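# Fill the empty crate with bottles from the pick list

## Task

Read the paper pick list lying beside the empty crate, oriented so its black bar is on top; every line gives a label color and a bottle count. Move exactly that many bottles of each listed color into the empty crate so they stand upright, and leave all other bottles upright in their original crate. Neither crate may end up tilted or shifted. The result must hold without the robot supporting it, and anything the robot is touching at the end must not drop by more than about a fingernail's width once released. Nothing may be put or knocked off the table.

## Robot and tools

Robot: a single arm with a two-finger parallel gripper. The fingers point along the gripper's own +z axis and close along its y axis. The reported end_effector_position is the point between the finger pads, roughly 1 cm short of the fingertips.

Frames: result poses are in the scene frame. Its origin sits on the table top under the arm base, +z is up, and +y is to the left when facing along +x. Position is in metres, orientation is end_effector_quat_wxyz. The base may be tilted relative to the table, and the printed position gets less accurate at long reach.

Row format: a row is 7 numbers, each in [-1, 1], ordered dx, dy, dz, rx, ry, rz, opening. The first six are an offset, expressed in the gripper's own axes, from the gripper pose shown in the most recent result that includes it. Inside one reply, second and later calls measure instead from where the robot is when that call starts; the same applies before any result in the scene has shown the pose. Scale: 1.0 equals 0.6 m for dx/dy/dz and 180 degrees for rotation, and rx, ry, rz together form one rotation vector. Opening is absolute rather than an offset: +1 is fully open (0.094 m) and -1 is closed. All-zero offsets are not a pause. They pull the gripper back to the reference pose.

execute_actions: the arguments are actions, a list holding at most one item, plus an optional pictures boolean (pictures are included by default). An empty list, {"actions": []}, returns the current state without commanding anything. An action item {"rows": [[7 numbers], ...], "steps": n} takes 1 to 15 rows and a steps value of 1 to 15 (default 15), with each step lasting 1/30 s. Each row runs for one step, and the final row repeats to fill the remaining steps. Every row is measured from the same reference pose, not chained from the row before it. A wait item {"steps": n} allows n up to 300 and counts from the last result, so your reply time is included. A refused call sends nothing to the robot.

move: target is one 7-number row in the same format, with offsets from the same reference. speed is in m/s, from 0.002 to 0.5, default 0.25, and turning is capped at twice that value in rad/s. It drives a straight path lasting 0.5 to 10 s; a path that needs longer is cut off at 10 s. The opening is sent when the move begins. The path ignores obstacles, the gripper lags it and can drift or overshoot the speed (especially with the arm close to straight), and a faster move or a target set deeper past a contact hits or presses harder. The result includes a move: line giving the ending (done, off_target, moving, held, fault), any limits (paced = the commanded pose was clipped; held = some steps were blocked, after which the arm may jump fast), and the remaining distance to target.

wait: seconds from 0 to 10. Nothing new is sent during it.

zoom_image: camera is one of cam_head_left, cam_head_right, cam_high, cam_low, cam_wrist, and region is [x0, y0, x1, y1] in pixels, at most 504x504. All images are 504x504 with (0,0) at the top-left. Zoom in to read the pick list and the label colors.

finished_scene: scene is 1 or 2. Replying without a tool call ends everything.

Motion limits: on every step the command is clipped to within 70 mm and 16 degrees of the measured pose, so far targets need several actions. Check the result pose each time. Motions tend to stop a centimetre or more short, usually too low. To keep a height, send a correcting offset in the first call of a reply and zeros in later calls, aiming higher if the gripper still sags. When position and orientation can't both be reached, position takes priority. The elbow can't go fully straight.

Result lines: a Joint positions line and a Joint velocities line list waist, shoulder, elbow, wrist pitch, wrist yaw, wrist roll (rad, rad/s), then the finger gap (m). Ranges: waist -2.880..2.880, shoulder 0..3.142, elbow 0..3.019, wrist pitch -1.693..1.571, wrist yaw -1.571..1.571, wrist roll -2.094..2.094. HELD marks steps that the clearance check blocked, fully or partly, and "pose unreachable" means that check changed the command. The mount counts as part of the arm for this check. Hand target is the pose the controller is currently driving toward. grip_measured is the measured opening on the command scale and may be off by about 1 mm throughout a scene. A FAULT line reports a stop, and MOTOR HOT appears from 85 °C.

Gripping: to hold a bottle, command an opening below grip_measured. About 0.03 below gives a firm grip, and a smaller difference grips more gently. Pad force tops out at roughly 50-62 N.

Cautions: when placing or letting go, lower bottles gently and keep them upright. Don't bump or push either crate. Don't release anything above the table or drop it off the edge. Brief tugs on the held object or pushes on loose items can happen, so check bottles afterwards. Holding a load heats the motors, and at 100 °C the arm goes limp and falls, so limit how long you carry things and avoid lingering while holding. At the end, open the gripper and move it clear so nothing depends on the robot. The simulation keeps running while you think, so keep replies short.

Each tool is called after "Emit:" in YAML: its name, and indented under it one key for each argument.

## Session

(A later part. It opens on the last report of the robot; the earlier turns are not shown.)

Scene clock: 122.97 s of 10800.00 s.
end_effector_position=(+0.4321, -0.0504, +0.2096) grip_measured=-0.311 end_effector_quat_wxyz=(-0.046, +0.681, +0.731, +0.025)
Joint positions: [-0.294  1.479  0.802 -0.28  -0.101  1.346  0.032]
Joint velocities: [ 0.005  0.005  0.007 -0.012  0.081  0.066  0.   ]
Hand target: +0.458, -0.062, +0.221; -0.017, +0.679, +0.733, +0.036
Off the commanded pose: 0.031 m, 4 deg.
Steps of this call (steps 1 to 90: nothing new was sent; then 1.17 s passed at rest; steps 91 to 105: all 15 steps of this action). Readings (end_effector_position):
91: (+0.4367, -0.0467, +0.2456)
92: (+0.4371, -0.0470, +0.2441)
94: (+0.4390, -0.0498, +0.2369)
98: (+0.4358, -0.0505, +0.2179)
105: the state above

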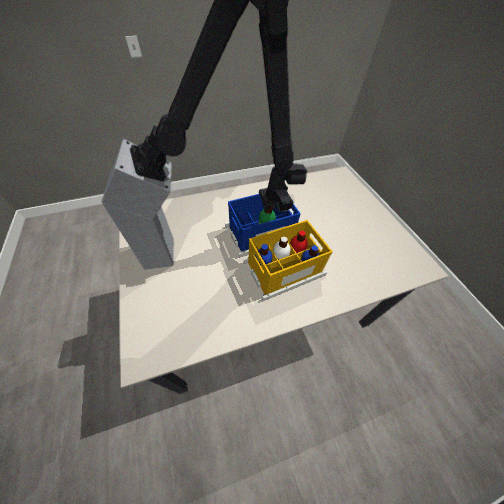

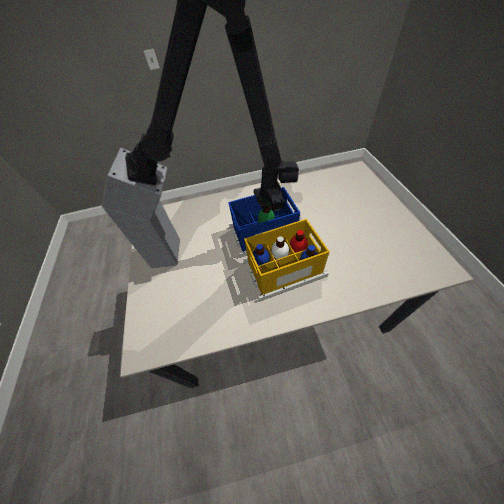

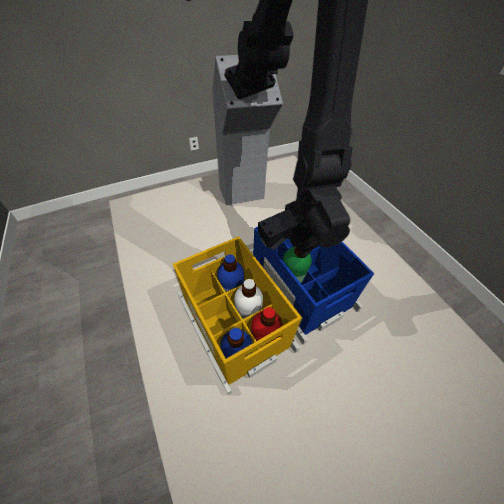

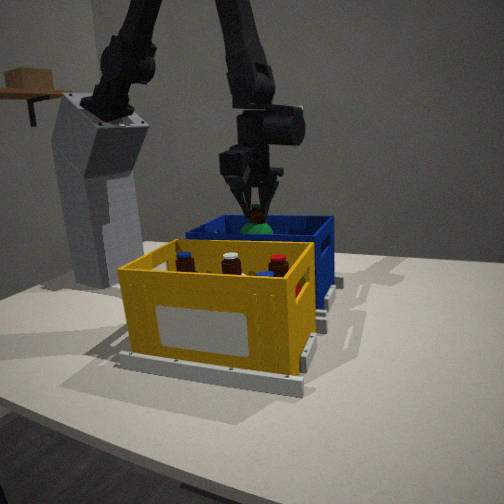

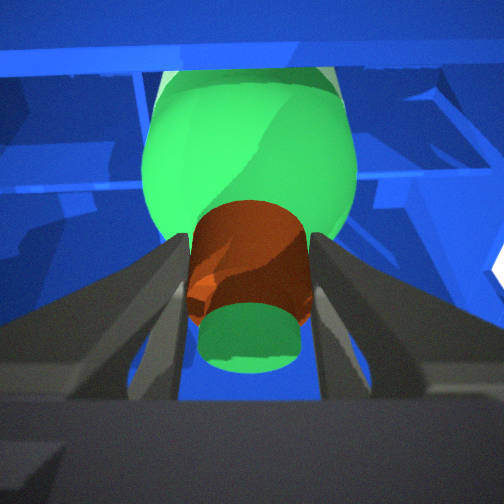

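Emit:
move:
  target: [-0.02,0.04,0.105,-0.015,0,0,-0.36]
  speed: 0.04

Emit:
move:
  target: [0,0,0,0,0,0,0.25]

Emit:
move:
  target: [0.02,0.02,-0.2,0,0,0,0.25]
  speed: 0.15

Emit:
move:
  target: [0.36,0.12,-0.2,0,-0.1,0,0.25]

Scene clock: 130.97 s of 10800.00 s.
end_effector_position=(+0.4350, -0.0497, +0.1514) grip_measured=-0.311 end_effector_quat_wxyz=(-0.047, +0.680, +0.731, +0.031)
Joint positions: [-0.294  1.656  0.861 -0.156 -0.111  1.346  0.032]
Joint velocities: [-0.024 -0.015  0.002  0.007 -0.007 -0.022  0.   ]
Hand target: +0.453, -0.055, +0.145; -0.030, +0.681, +0.730, +0.042
Off the commanded pose: 0.021 m, 2 deg.
After step 90, 3.07 s passed at rest.
move: off_target

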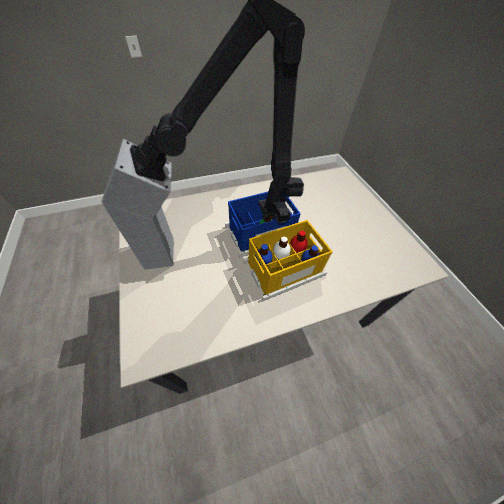

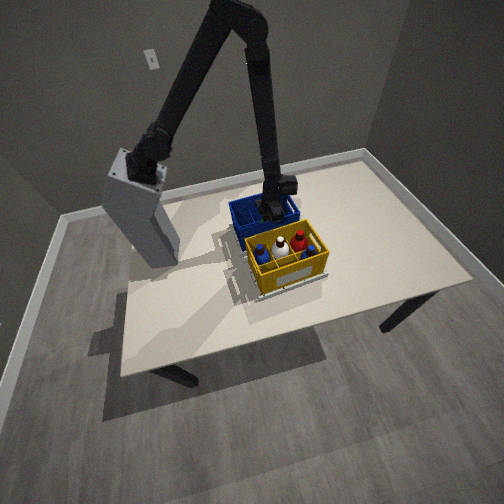

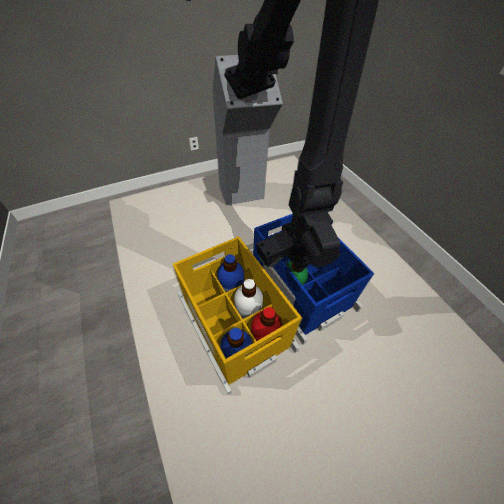

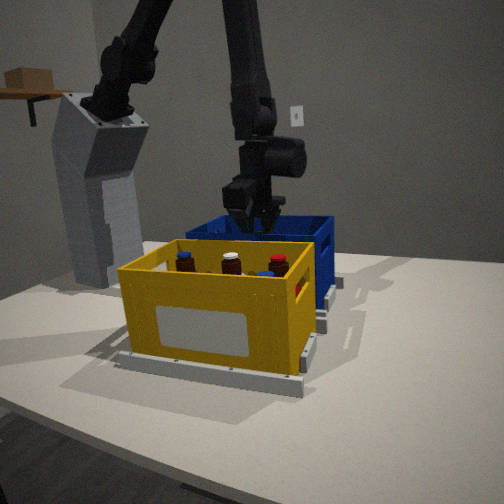

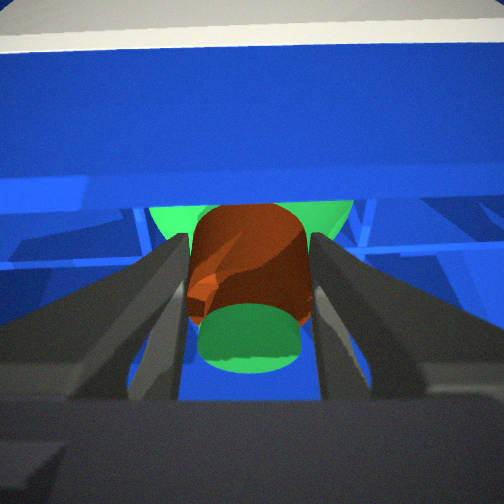

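Scene clock: 131.47 s of 10800.00 s.
end_effector_position=(+0.4345, -0.0497, +0.1514) grip_measured=+0.247 end_effector_quat_wxyz=(-0.047, +0.680, +0.731, +0.030)
Joint positions: [-0.294  1.656  0.861 -0.157 -0.111  1.346  0.059]
Joint velocities: [-0.005 -0.005  0.002  0.002 -0.051 -0.037 -0.001]
Hand target: +0.435, -0.050, +0.151; -0.047, +0.680, +0.731, +0.031
Off the commanded pose: 0.000 m, 0 deg.
move: done

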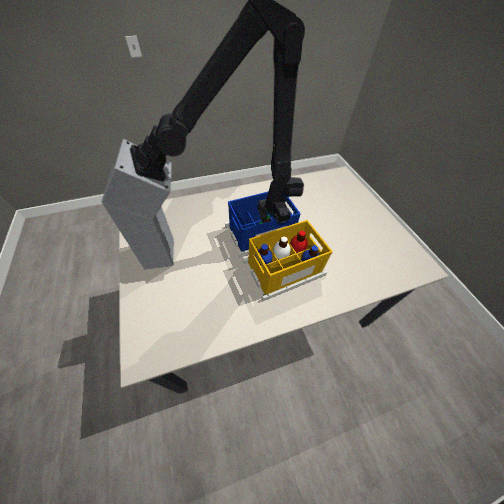

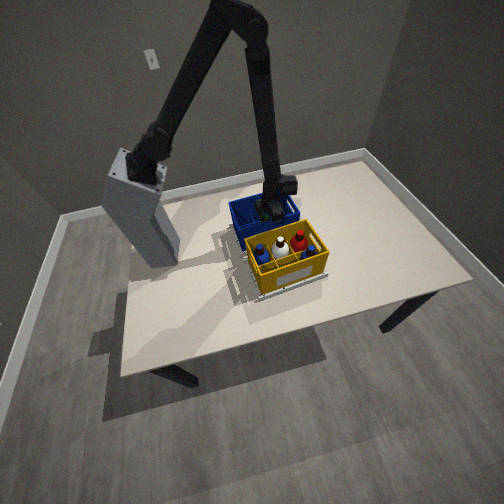

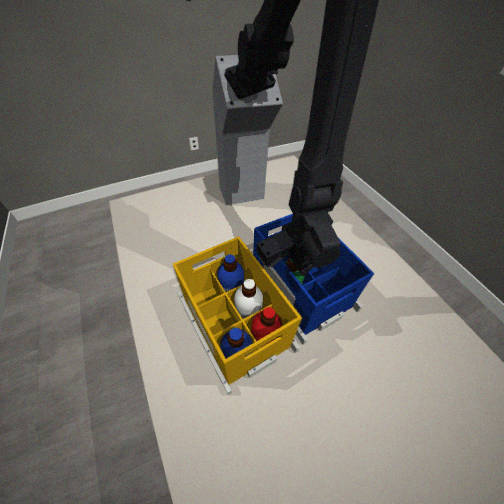

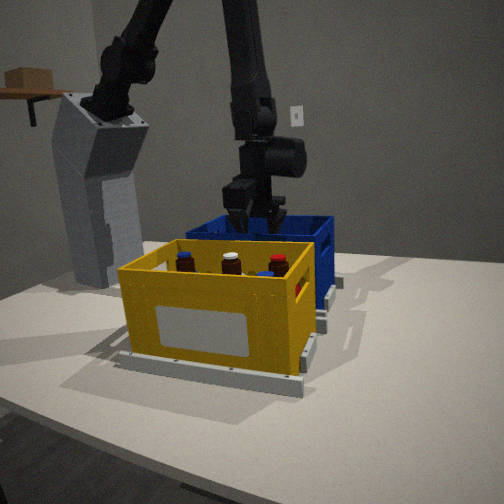

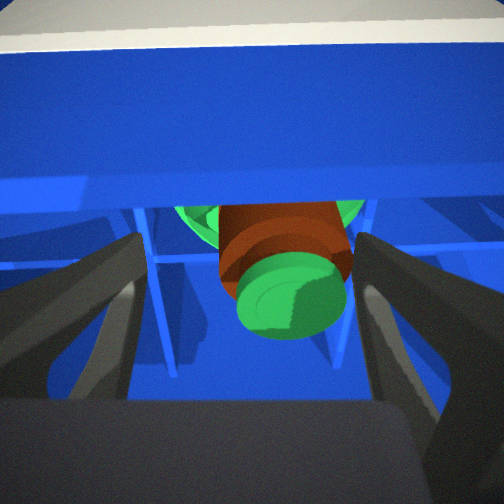

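Scene clock: 132.67 s of 10800.00 s.
end_effector_position=(+0.4533, -0.0516, +0.2710) grip_measured=+0.247 end_effector_quat_wxyz=(-0.045, +0.680, +0.731, +0.032)
Joint positions: [-0.294  1.316  0.826 -0.456 -0.111  1.346  0.059]
Joint velocities: [ 0.005 -0.015 -0.002 -0.007 -0.022  0.022 -0.   ]
Hand target: +0.451, -0.050, +0.273; -0.047, +0.680, +0.731, +0.030
Off the commanded pose: 0.005 m, 0 deg.
move: done

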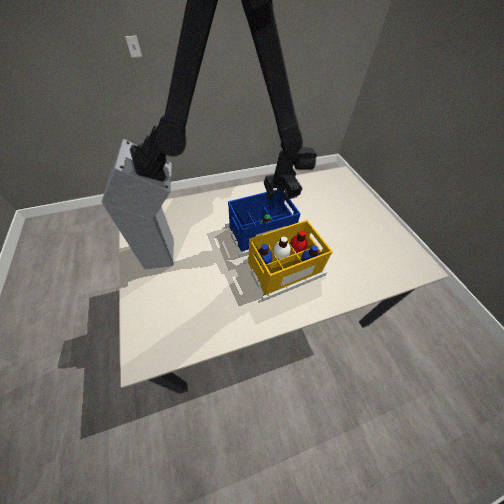

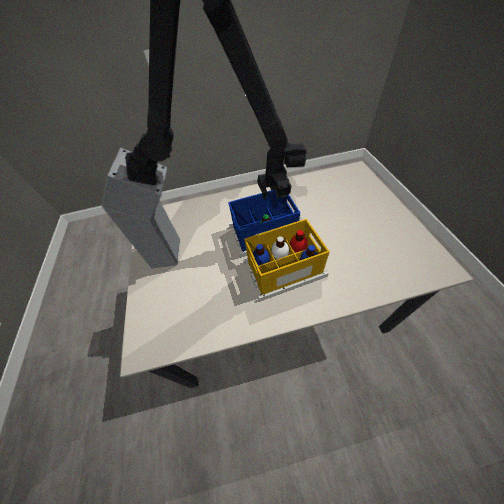

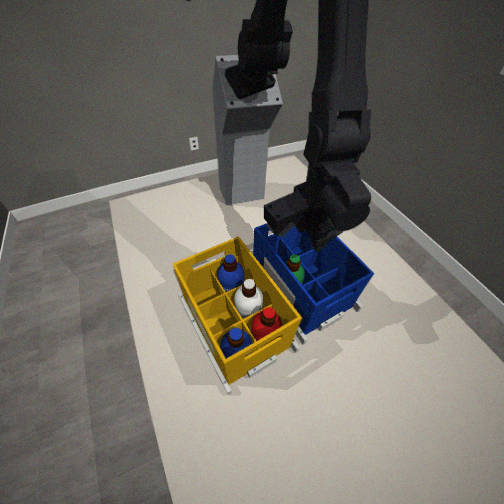

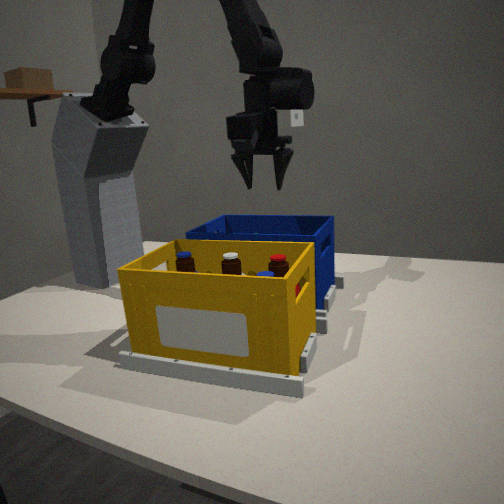

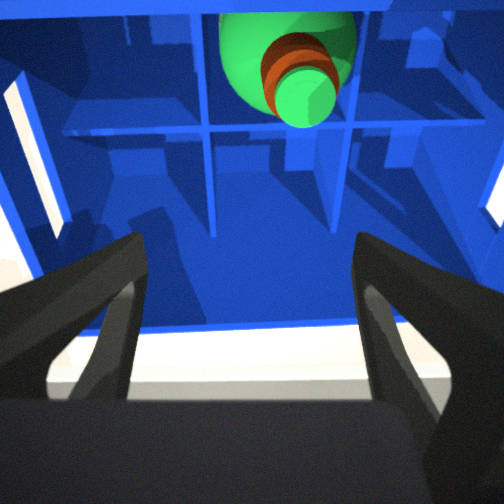

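Scene clock: 134.33 s of 10800.00 s.
end_effector_position=(+0.5005, +0.1562, +0.4089) grip_measured=+0.247 end_effector_quat_wxyz=(+0.056, +0.671, +0.735, -0.076)
Joint positions: [ 0.434  1.3    1.147 -1.007  0.572  1.996  0.059]
Joint velocities: [ 0.015 -0.005  0.017 -0.002  0.007  0.022 -0.001]
Hand target: +0.514, +0.157, +0.413; +0.061, +0.682, +0.726, -0.071
Off the commanded pose: 0.013 m, 2 deg.
move: off_target

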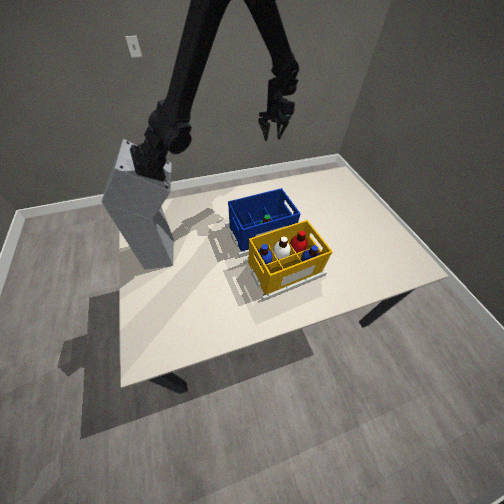

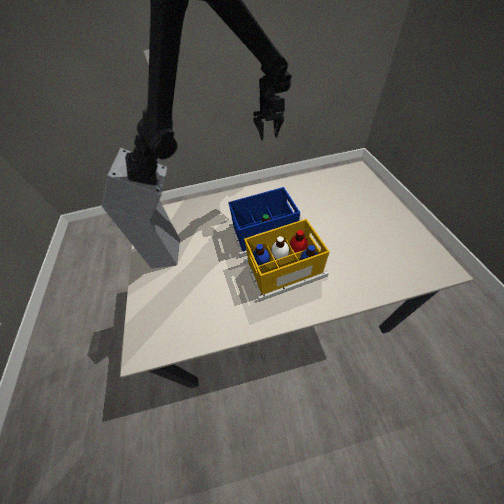

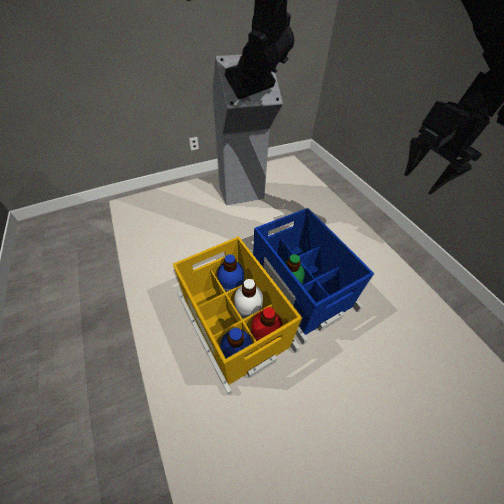

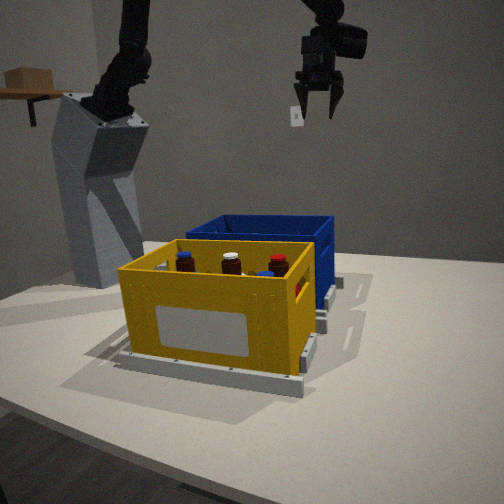

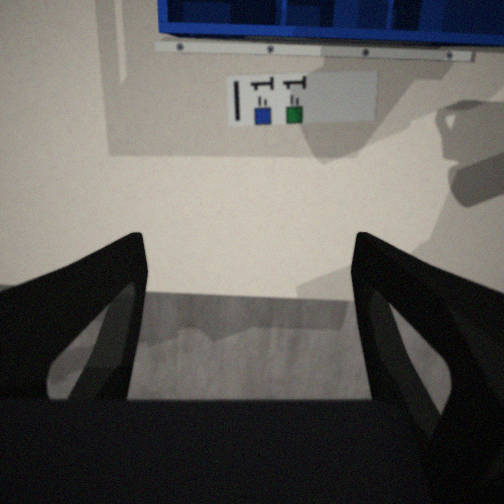

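Emit:
move:
  target: [-0.676,0.045,0.41,-0.02,0.055,0,0.1]

Emit:
move:
  target: [0,0.02,0.04,0,0,0.25,0.1]

Scene clock: 144.27 s of 10800.00 s.
end_effector_position=(+0.5458, -0.2875, +0.2416) grip_measured=+0.103 end_effector_quat_wxyz=(+0.013, +0.676, +0.737, -0.009)
Joint positions: [-0.679  1.641  1.319 -0.605 -0.215  1.028  0.052]
Joint velocities: [ 0.005 -0.015 -0.002  0.002 -0.007  0.007  0.001]
Hand target: +0.563, -0.290, +0.248; +0.023, +0.666, +0.746, -0.003
Off the commanded pose: 0.015 m, 2 deg.
After step 90, 4.53 s passed at rest.
move: off_target

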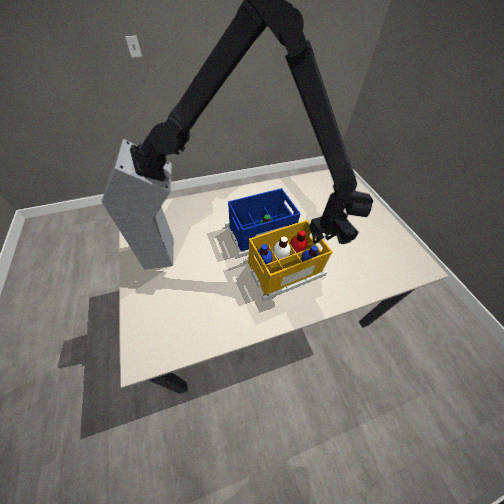

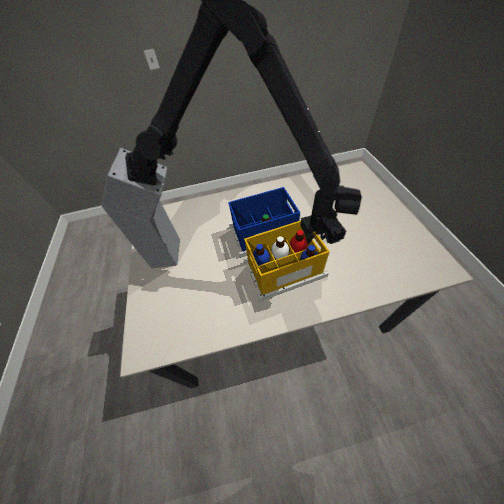

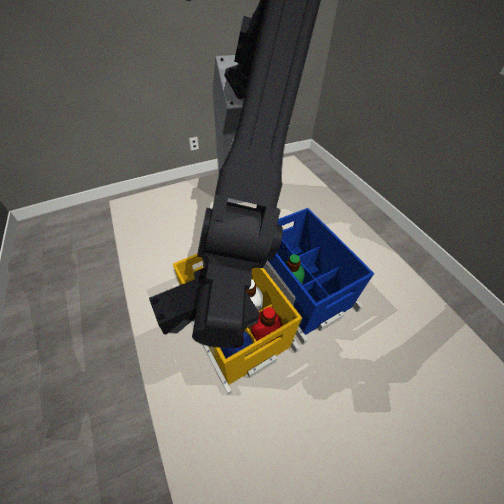

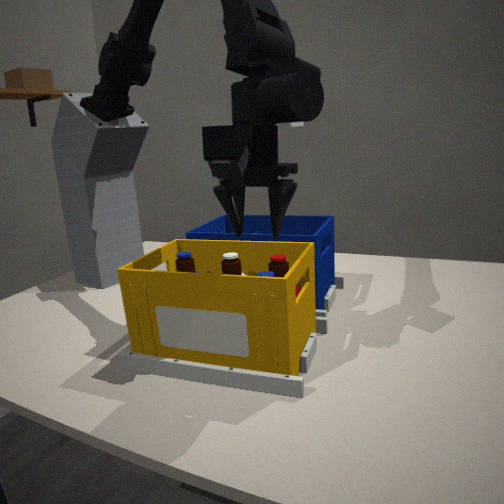

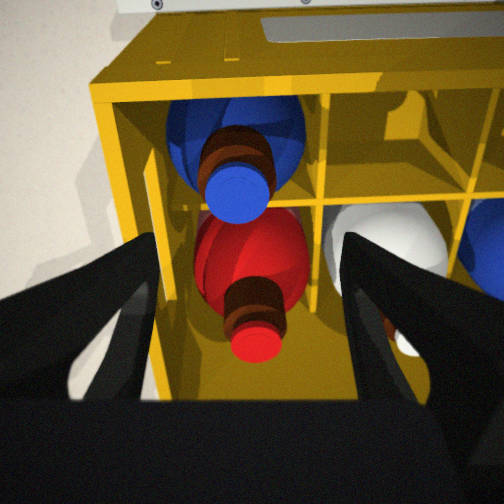

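Scene clock: 146.40 s of 10800.00 s.
end_effector_position=(+0.5397, -0.2849, +0.2192) grip_measured=+0.103 end_effector_quat_wxyz=(+0.006, +0.906, +0.423, -0.013)
Joint positions: [-0.669  1.687  1.329 -0.594 -0.208  1.813  0.052]
Joint velocities: [-0.015 -0.005 -0.002 -0.012  0.022 -0.022  0.001]
Hand target: +0.557, -0.287, +0.218; +0.016, +0.906, +0.422, -0.003
Off the commanded pose: 0.018 m, 2 deg.
move: off_target

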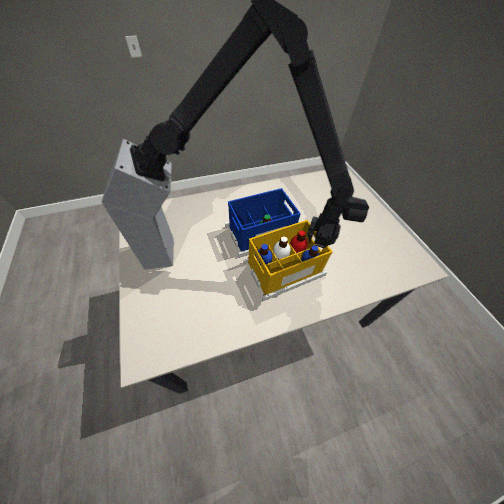

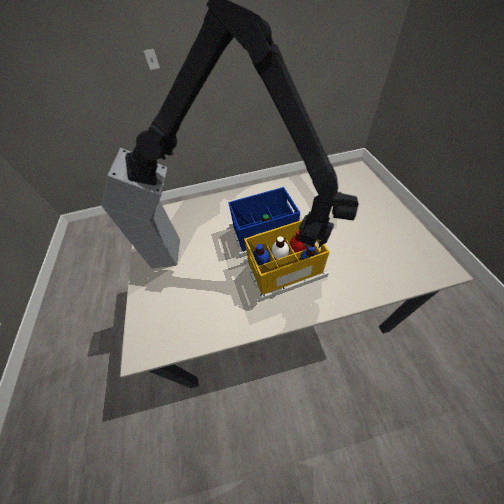

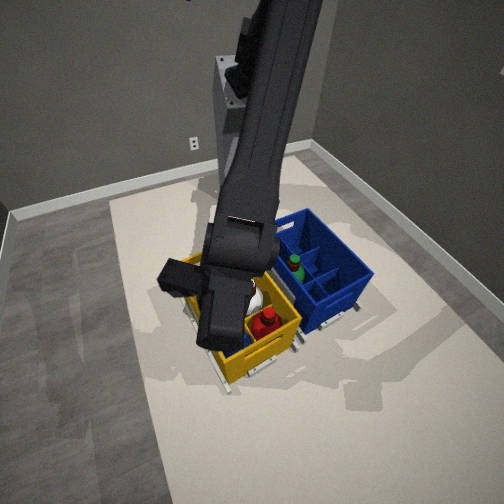

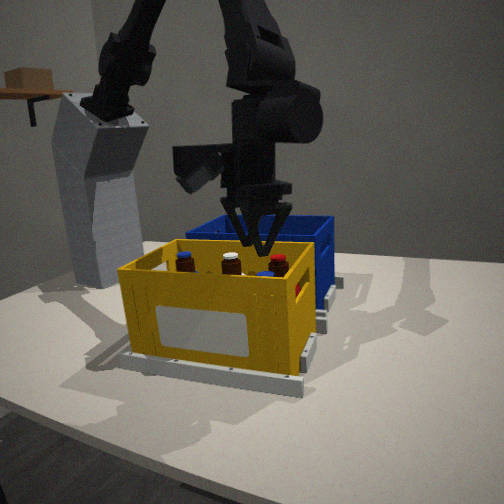

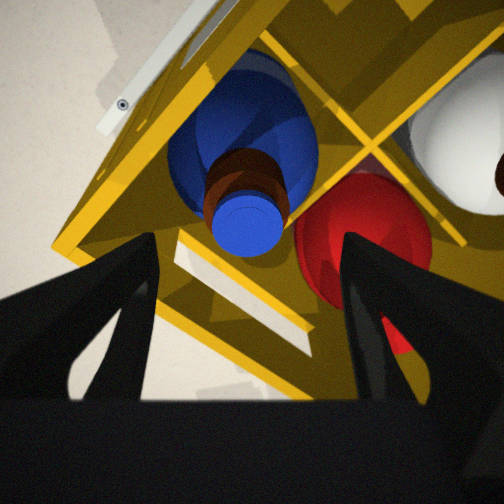

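Emit:
move:
  target: [0.04,0.022,0.118,-0.006,0.014,0,0.1]
  speed: 0.06

Scene clock: 150.47 s of 10800.00 s.
end_effector_position=(+0.5460, -0.2751, +0.1540) grip_measured=+0.102 end_effector_quat_wxyz=(-0.002, +0.906, +0.424, +0.000)
Joint positions: [-0.632  1.826  1.379 -0.495 -0.216  1.844  0.052]
Joint velocities: [ 0.005  0.005 -0.017  0.007  0.007 -0.037 -0.001]
Hand target: +0.563, -0.275, +0.148; +0.004, +0.906, +0.423, +0.012
Off the commanded pose: 0.019 m, 2 deg.
move: off_target

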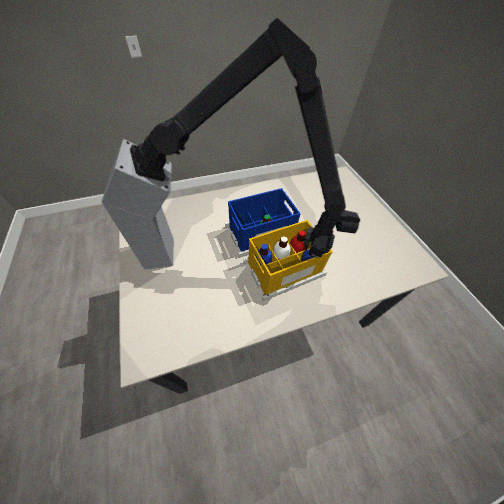

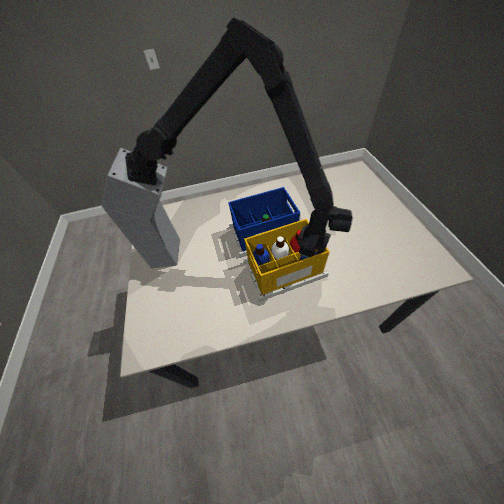

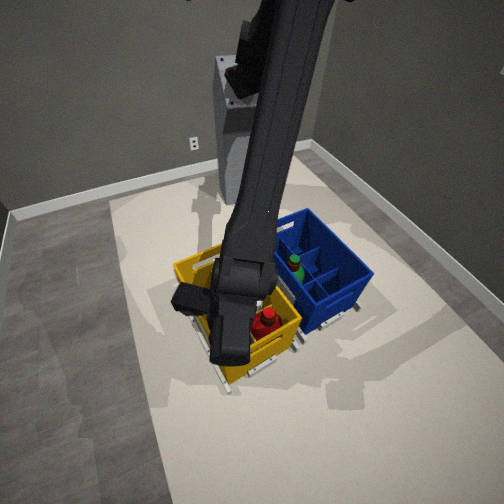

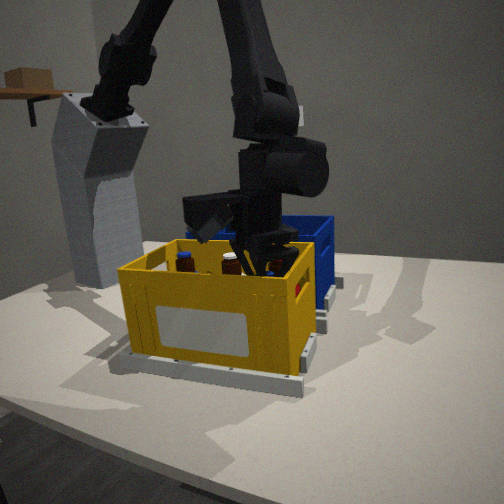

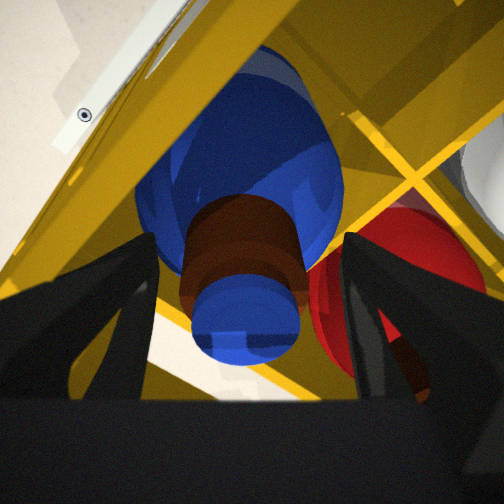

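Slightly deeper, then grip and lift higher.

Emit:
move:
  target: [0.018,0.024,0.022,-0.006,0.005,0,0.1]
  speed: 0.04

Emit:
move:
  target: [0,0,0,0,0,0,-0.5]

Emit:
move:
  target: [0,0.03,-0.47,-0.02,0,-0.25,-0.5]
  speed: 0.12

Scene clock: 158.97 s of 10800.00 s.
end_effector_position=(+0.5463, -0.2753, +0.1539) grip_measured=+0.102 end_effector_quat_wxyz=(-0.002, +0.906, +0.424, +0.000)
Joint positions: [-0.632  1.826  1.38  -0.495 -0.216  1.844  0.052]
Joint velocities: [-0.005 -0.015 -0.007 -0.007 -0.037 -0.051 -0.   ]
Hand target: +0.563, -0.275, +0.142; +0.003, +0.906, +0.424, +0.011
Off the commanded pose: 0.022 m, 1 deg.
After step 90, 4.70 s passed at rest.
move: off_target

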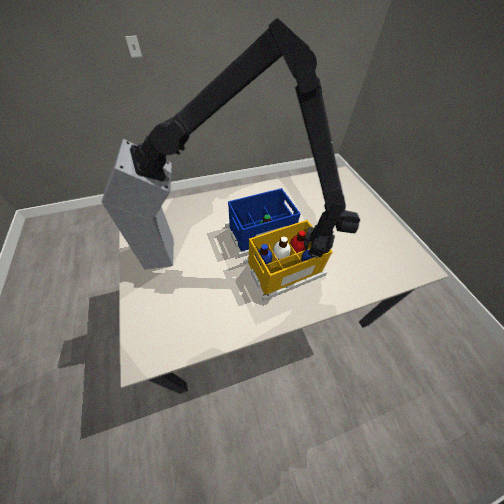

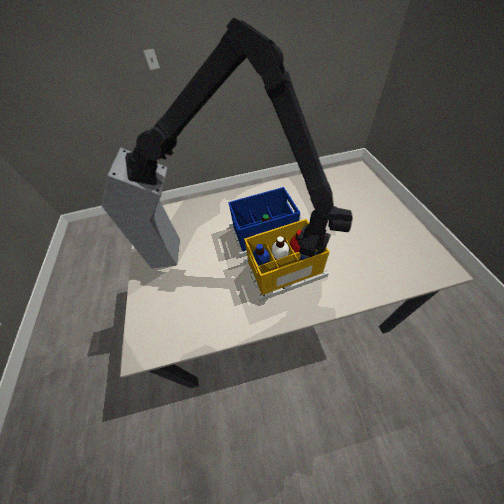

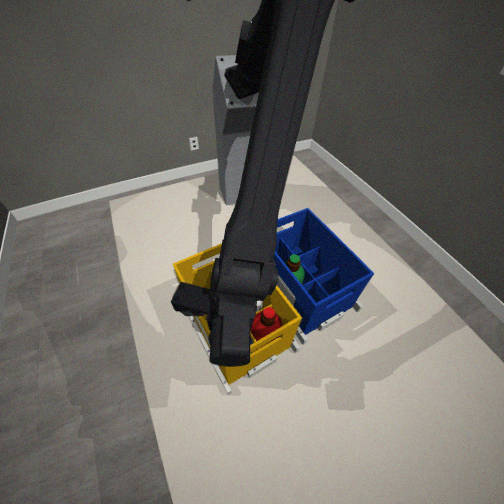

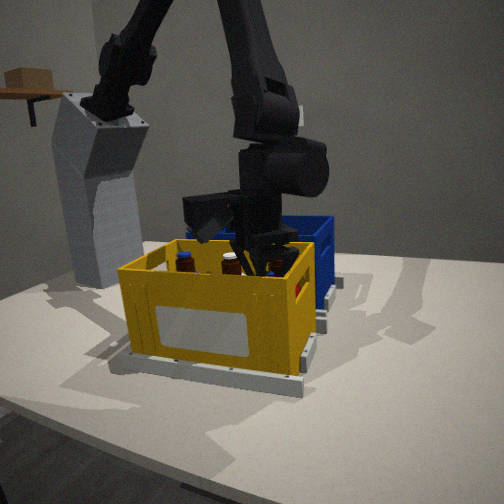

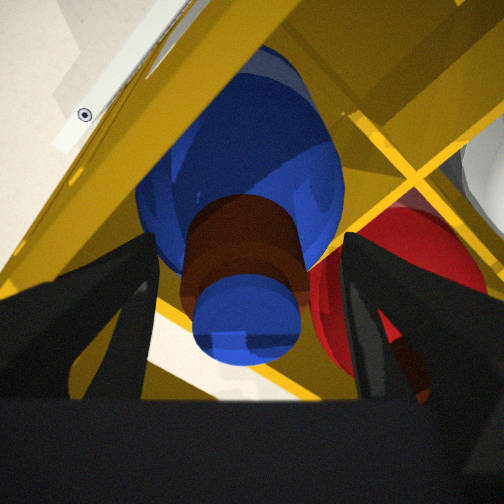

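Scene clock: 159.47 s of 10800.00 s.
end_effector_position=(+0.5452, -0.2750, +0.1535) grip_measured=-0.316 end_effector_quat_wxyz=(-0.003, +0.906, +0.424, -0.001)
Joint positions: [-0.632  1.826  1.379 -0.496 -0.215  1.844  0.032]
Joint velocities: [-0.005 -0.015  0.022 -0.007 -0.066  0.066 -0.   ]
Hand target: +0.546, -0.275, +0.154; -0.002, +0.906, +0.424, +0.000
Off the commanded pose: 0.001 m, 0 deg.
move: done

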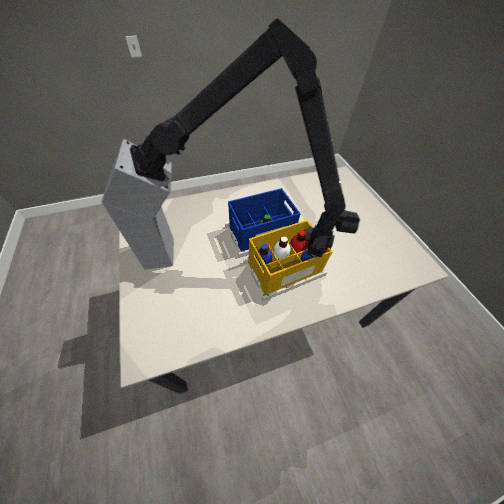

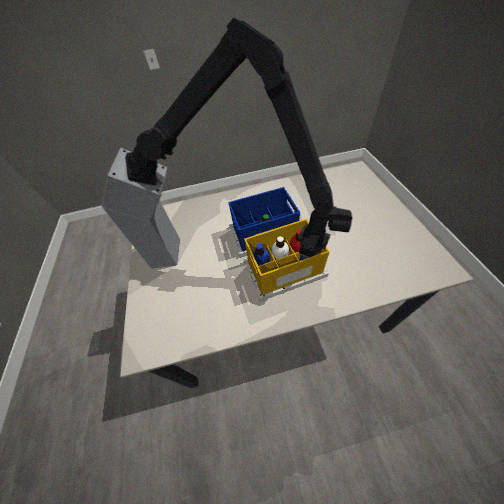

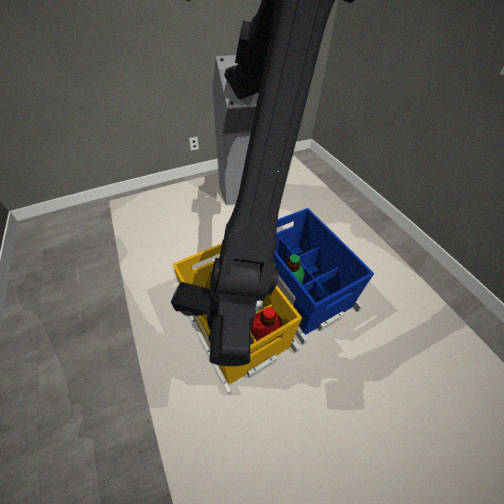

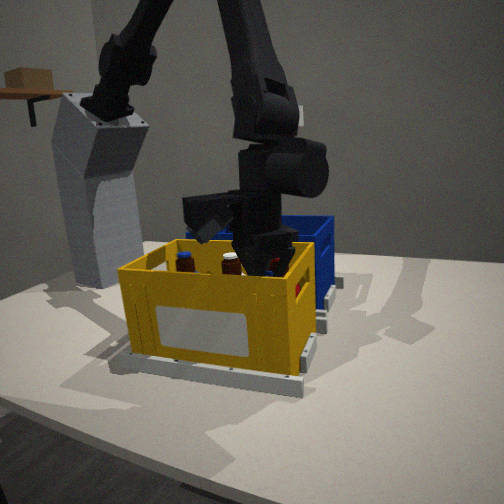

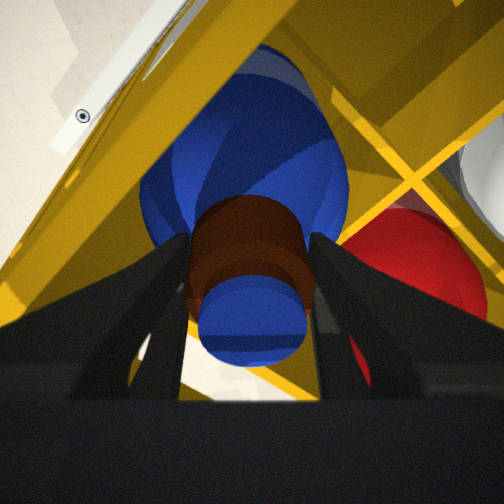

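Scene clock: 163.20 s of 10800.00 s.
end_effector_position=(+0.5290, -0.2730, +0.3894) grip_measured=-0.316 end_effector_quat_wxyz=(-0.027, +0.685, +0.728, +0.003)
Joint positions: [-0.766  1.371  1.323 -0.972 -0.307  0.961  0.032]
Joint velocities: [-0.015 -0.005 -0.002 -0.017 -0.022 -0.051 -0.   ]
Hand target: +0.561, -0.286, +0.437; +0.025, +0.673, +0.739, +0.011
Off the commanded pose: 0.057 m, 6 deg.
move: off_target

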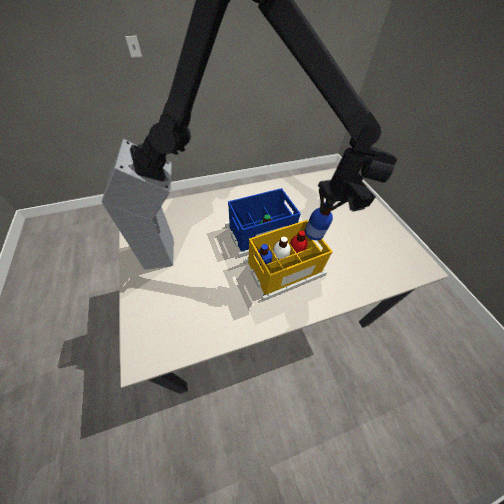

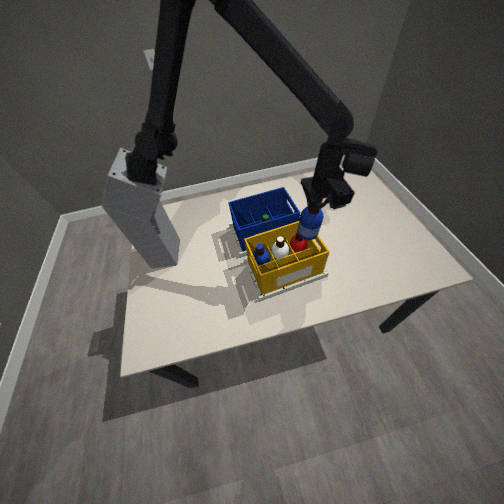

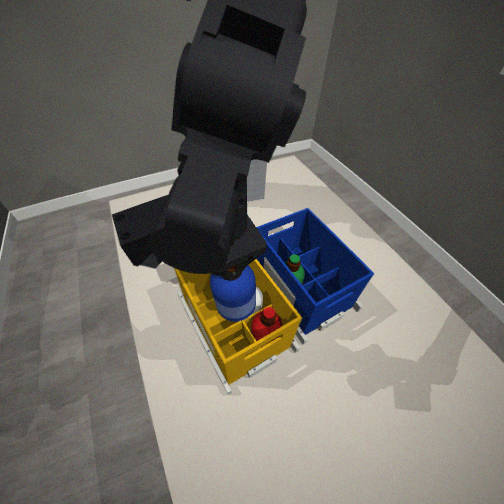

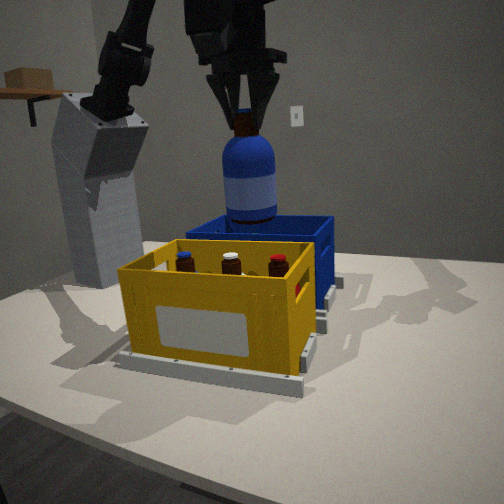

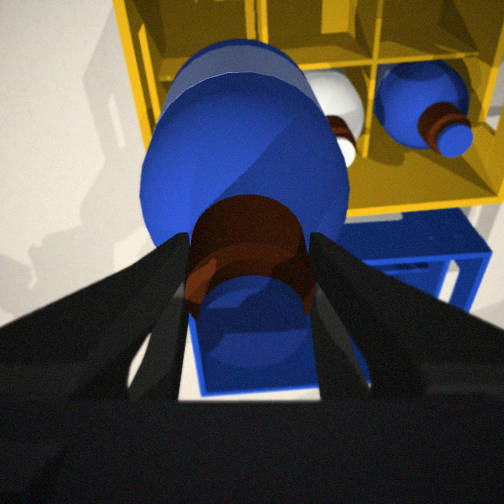

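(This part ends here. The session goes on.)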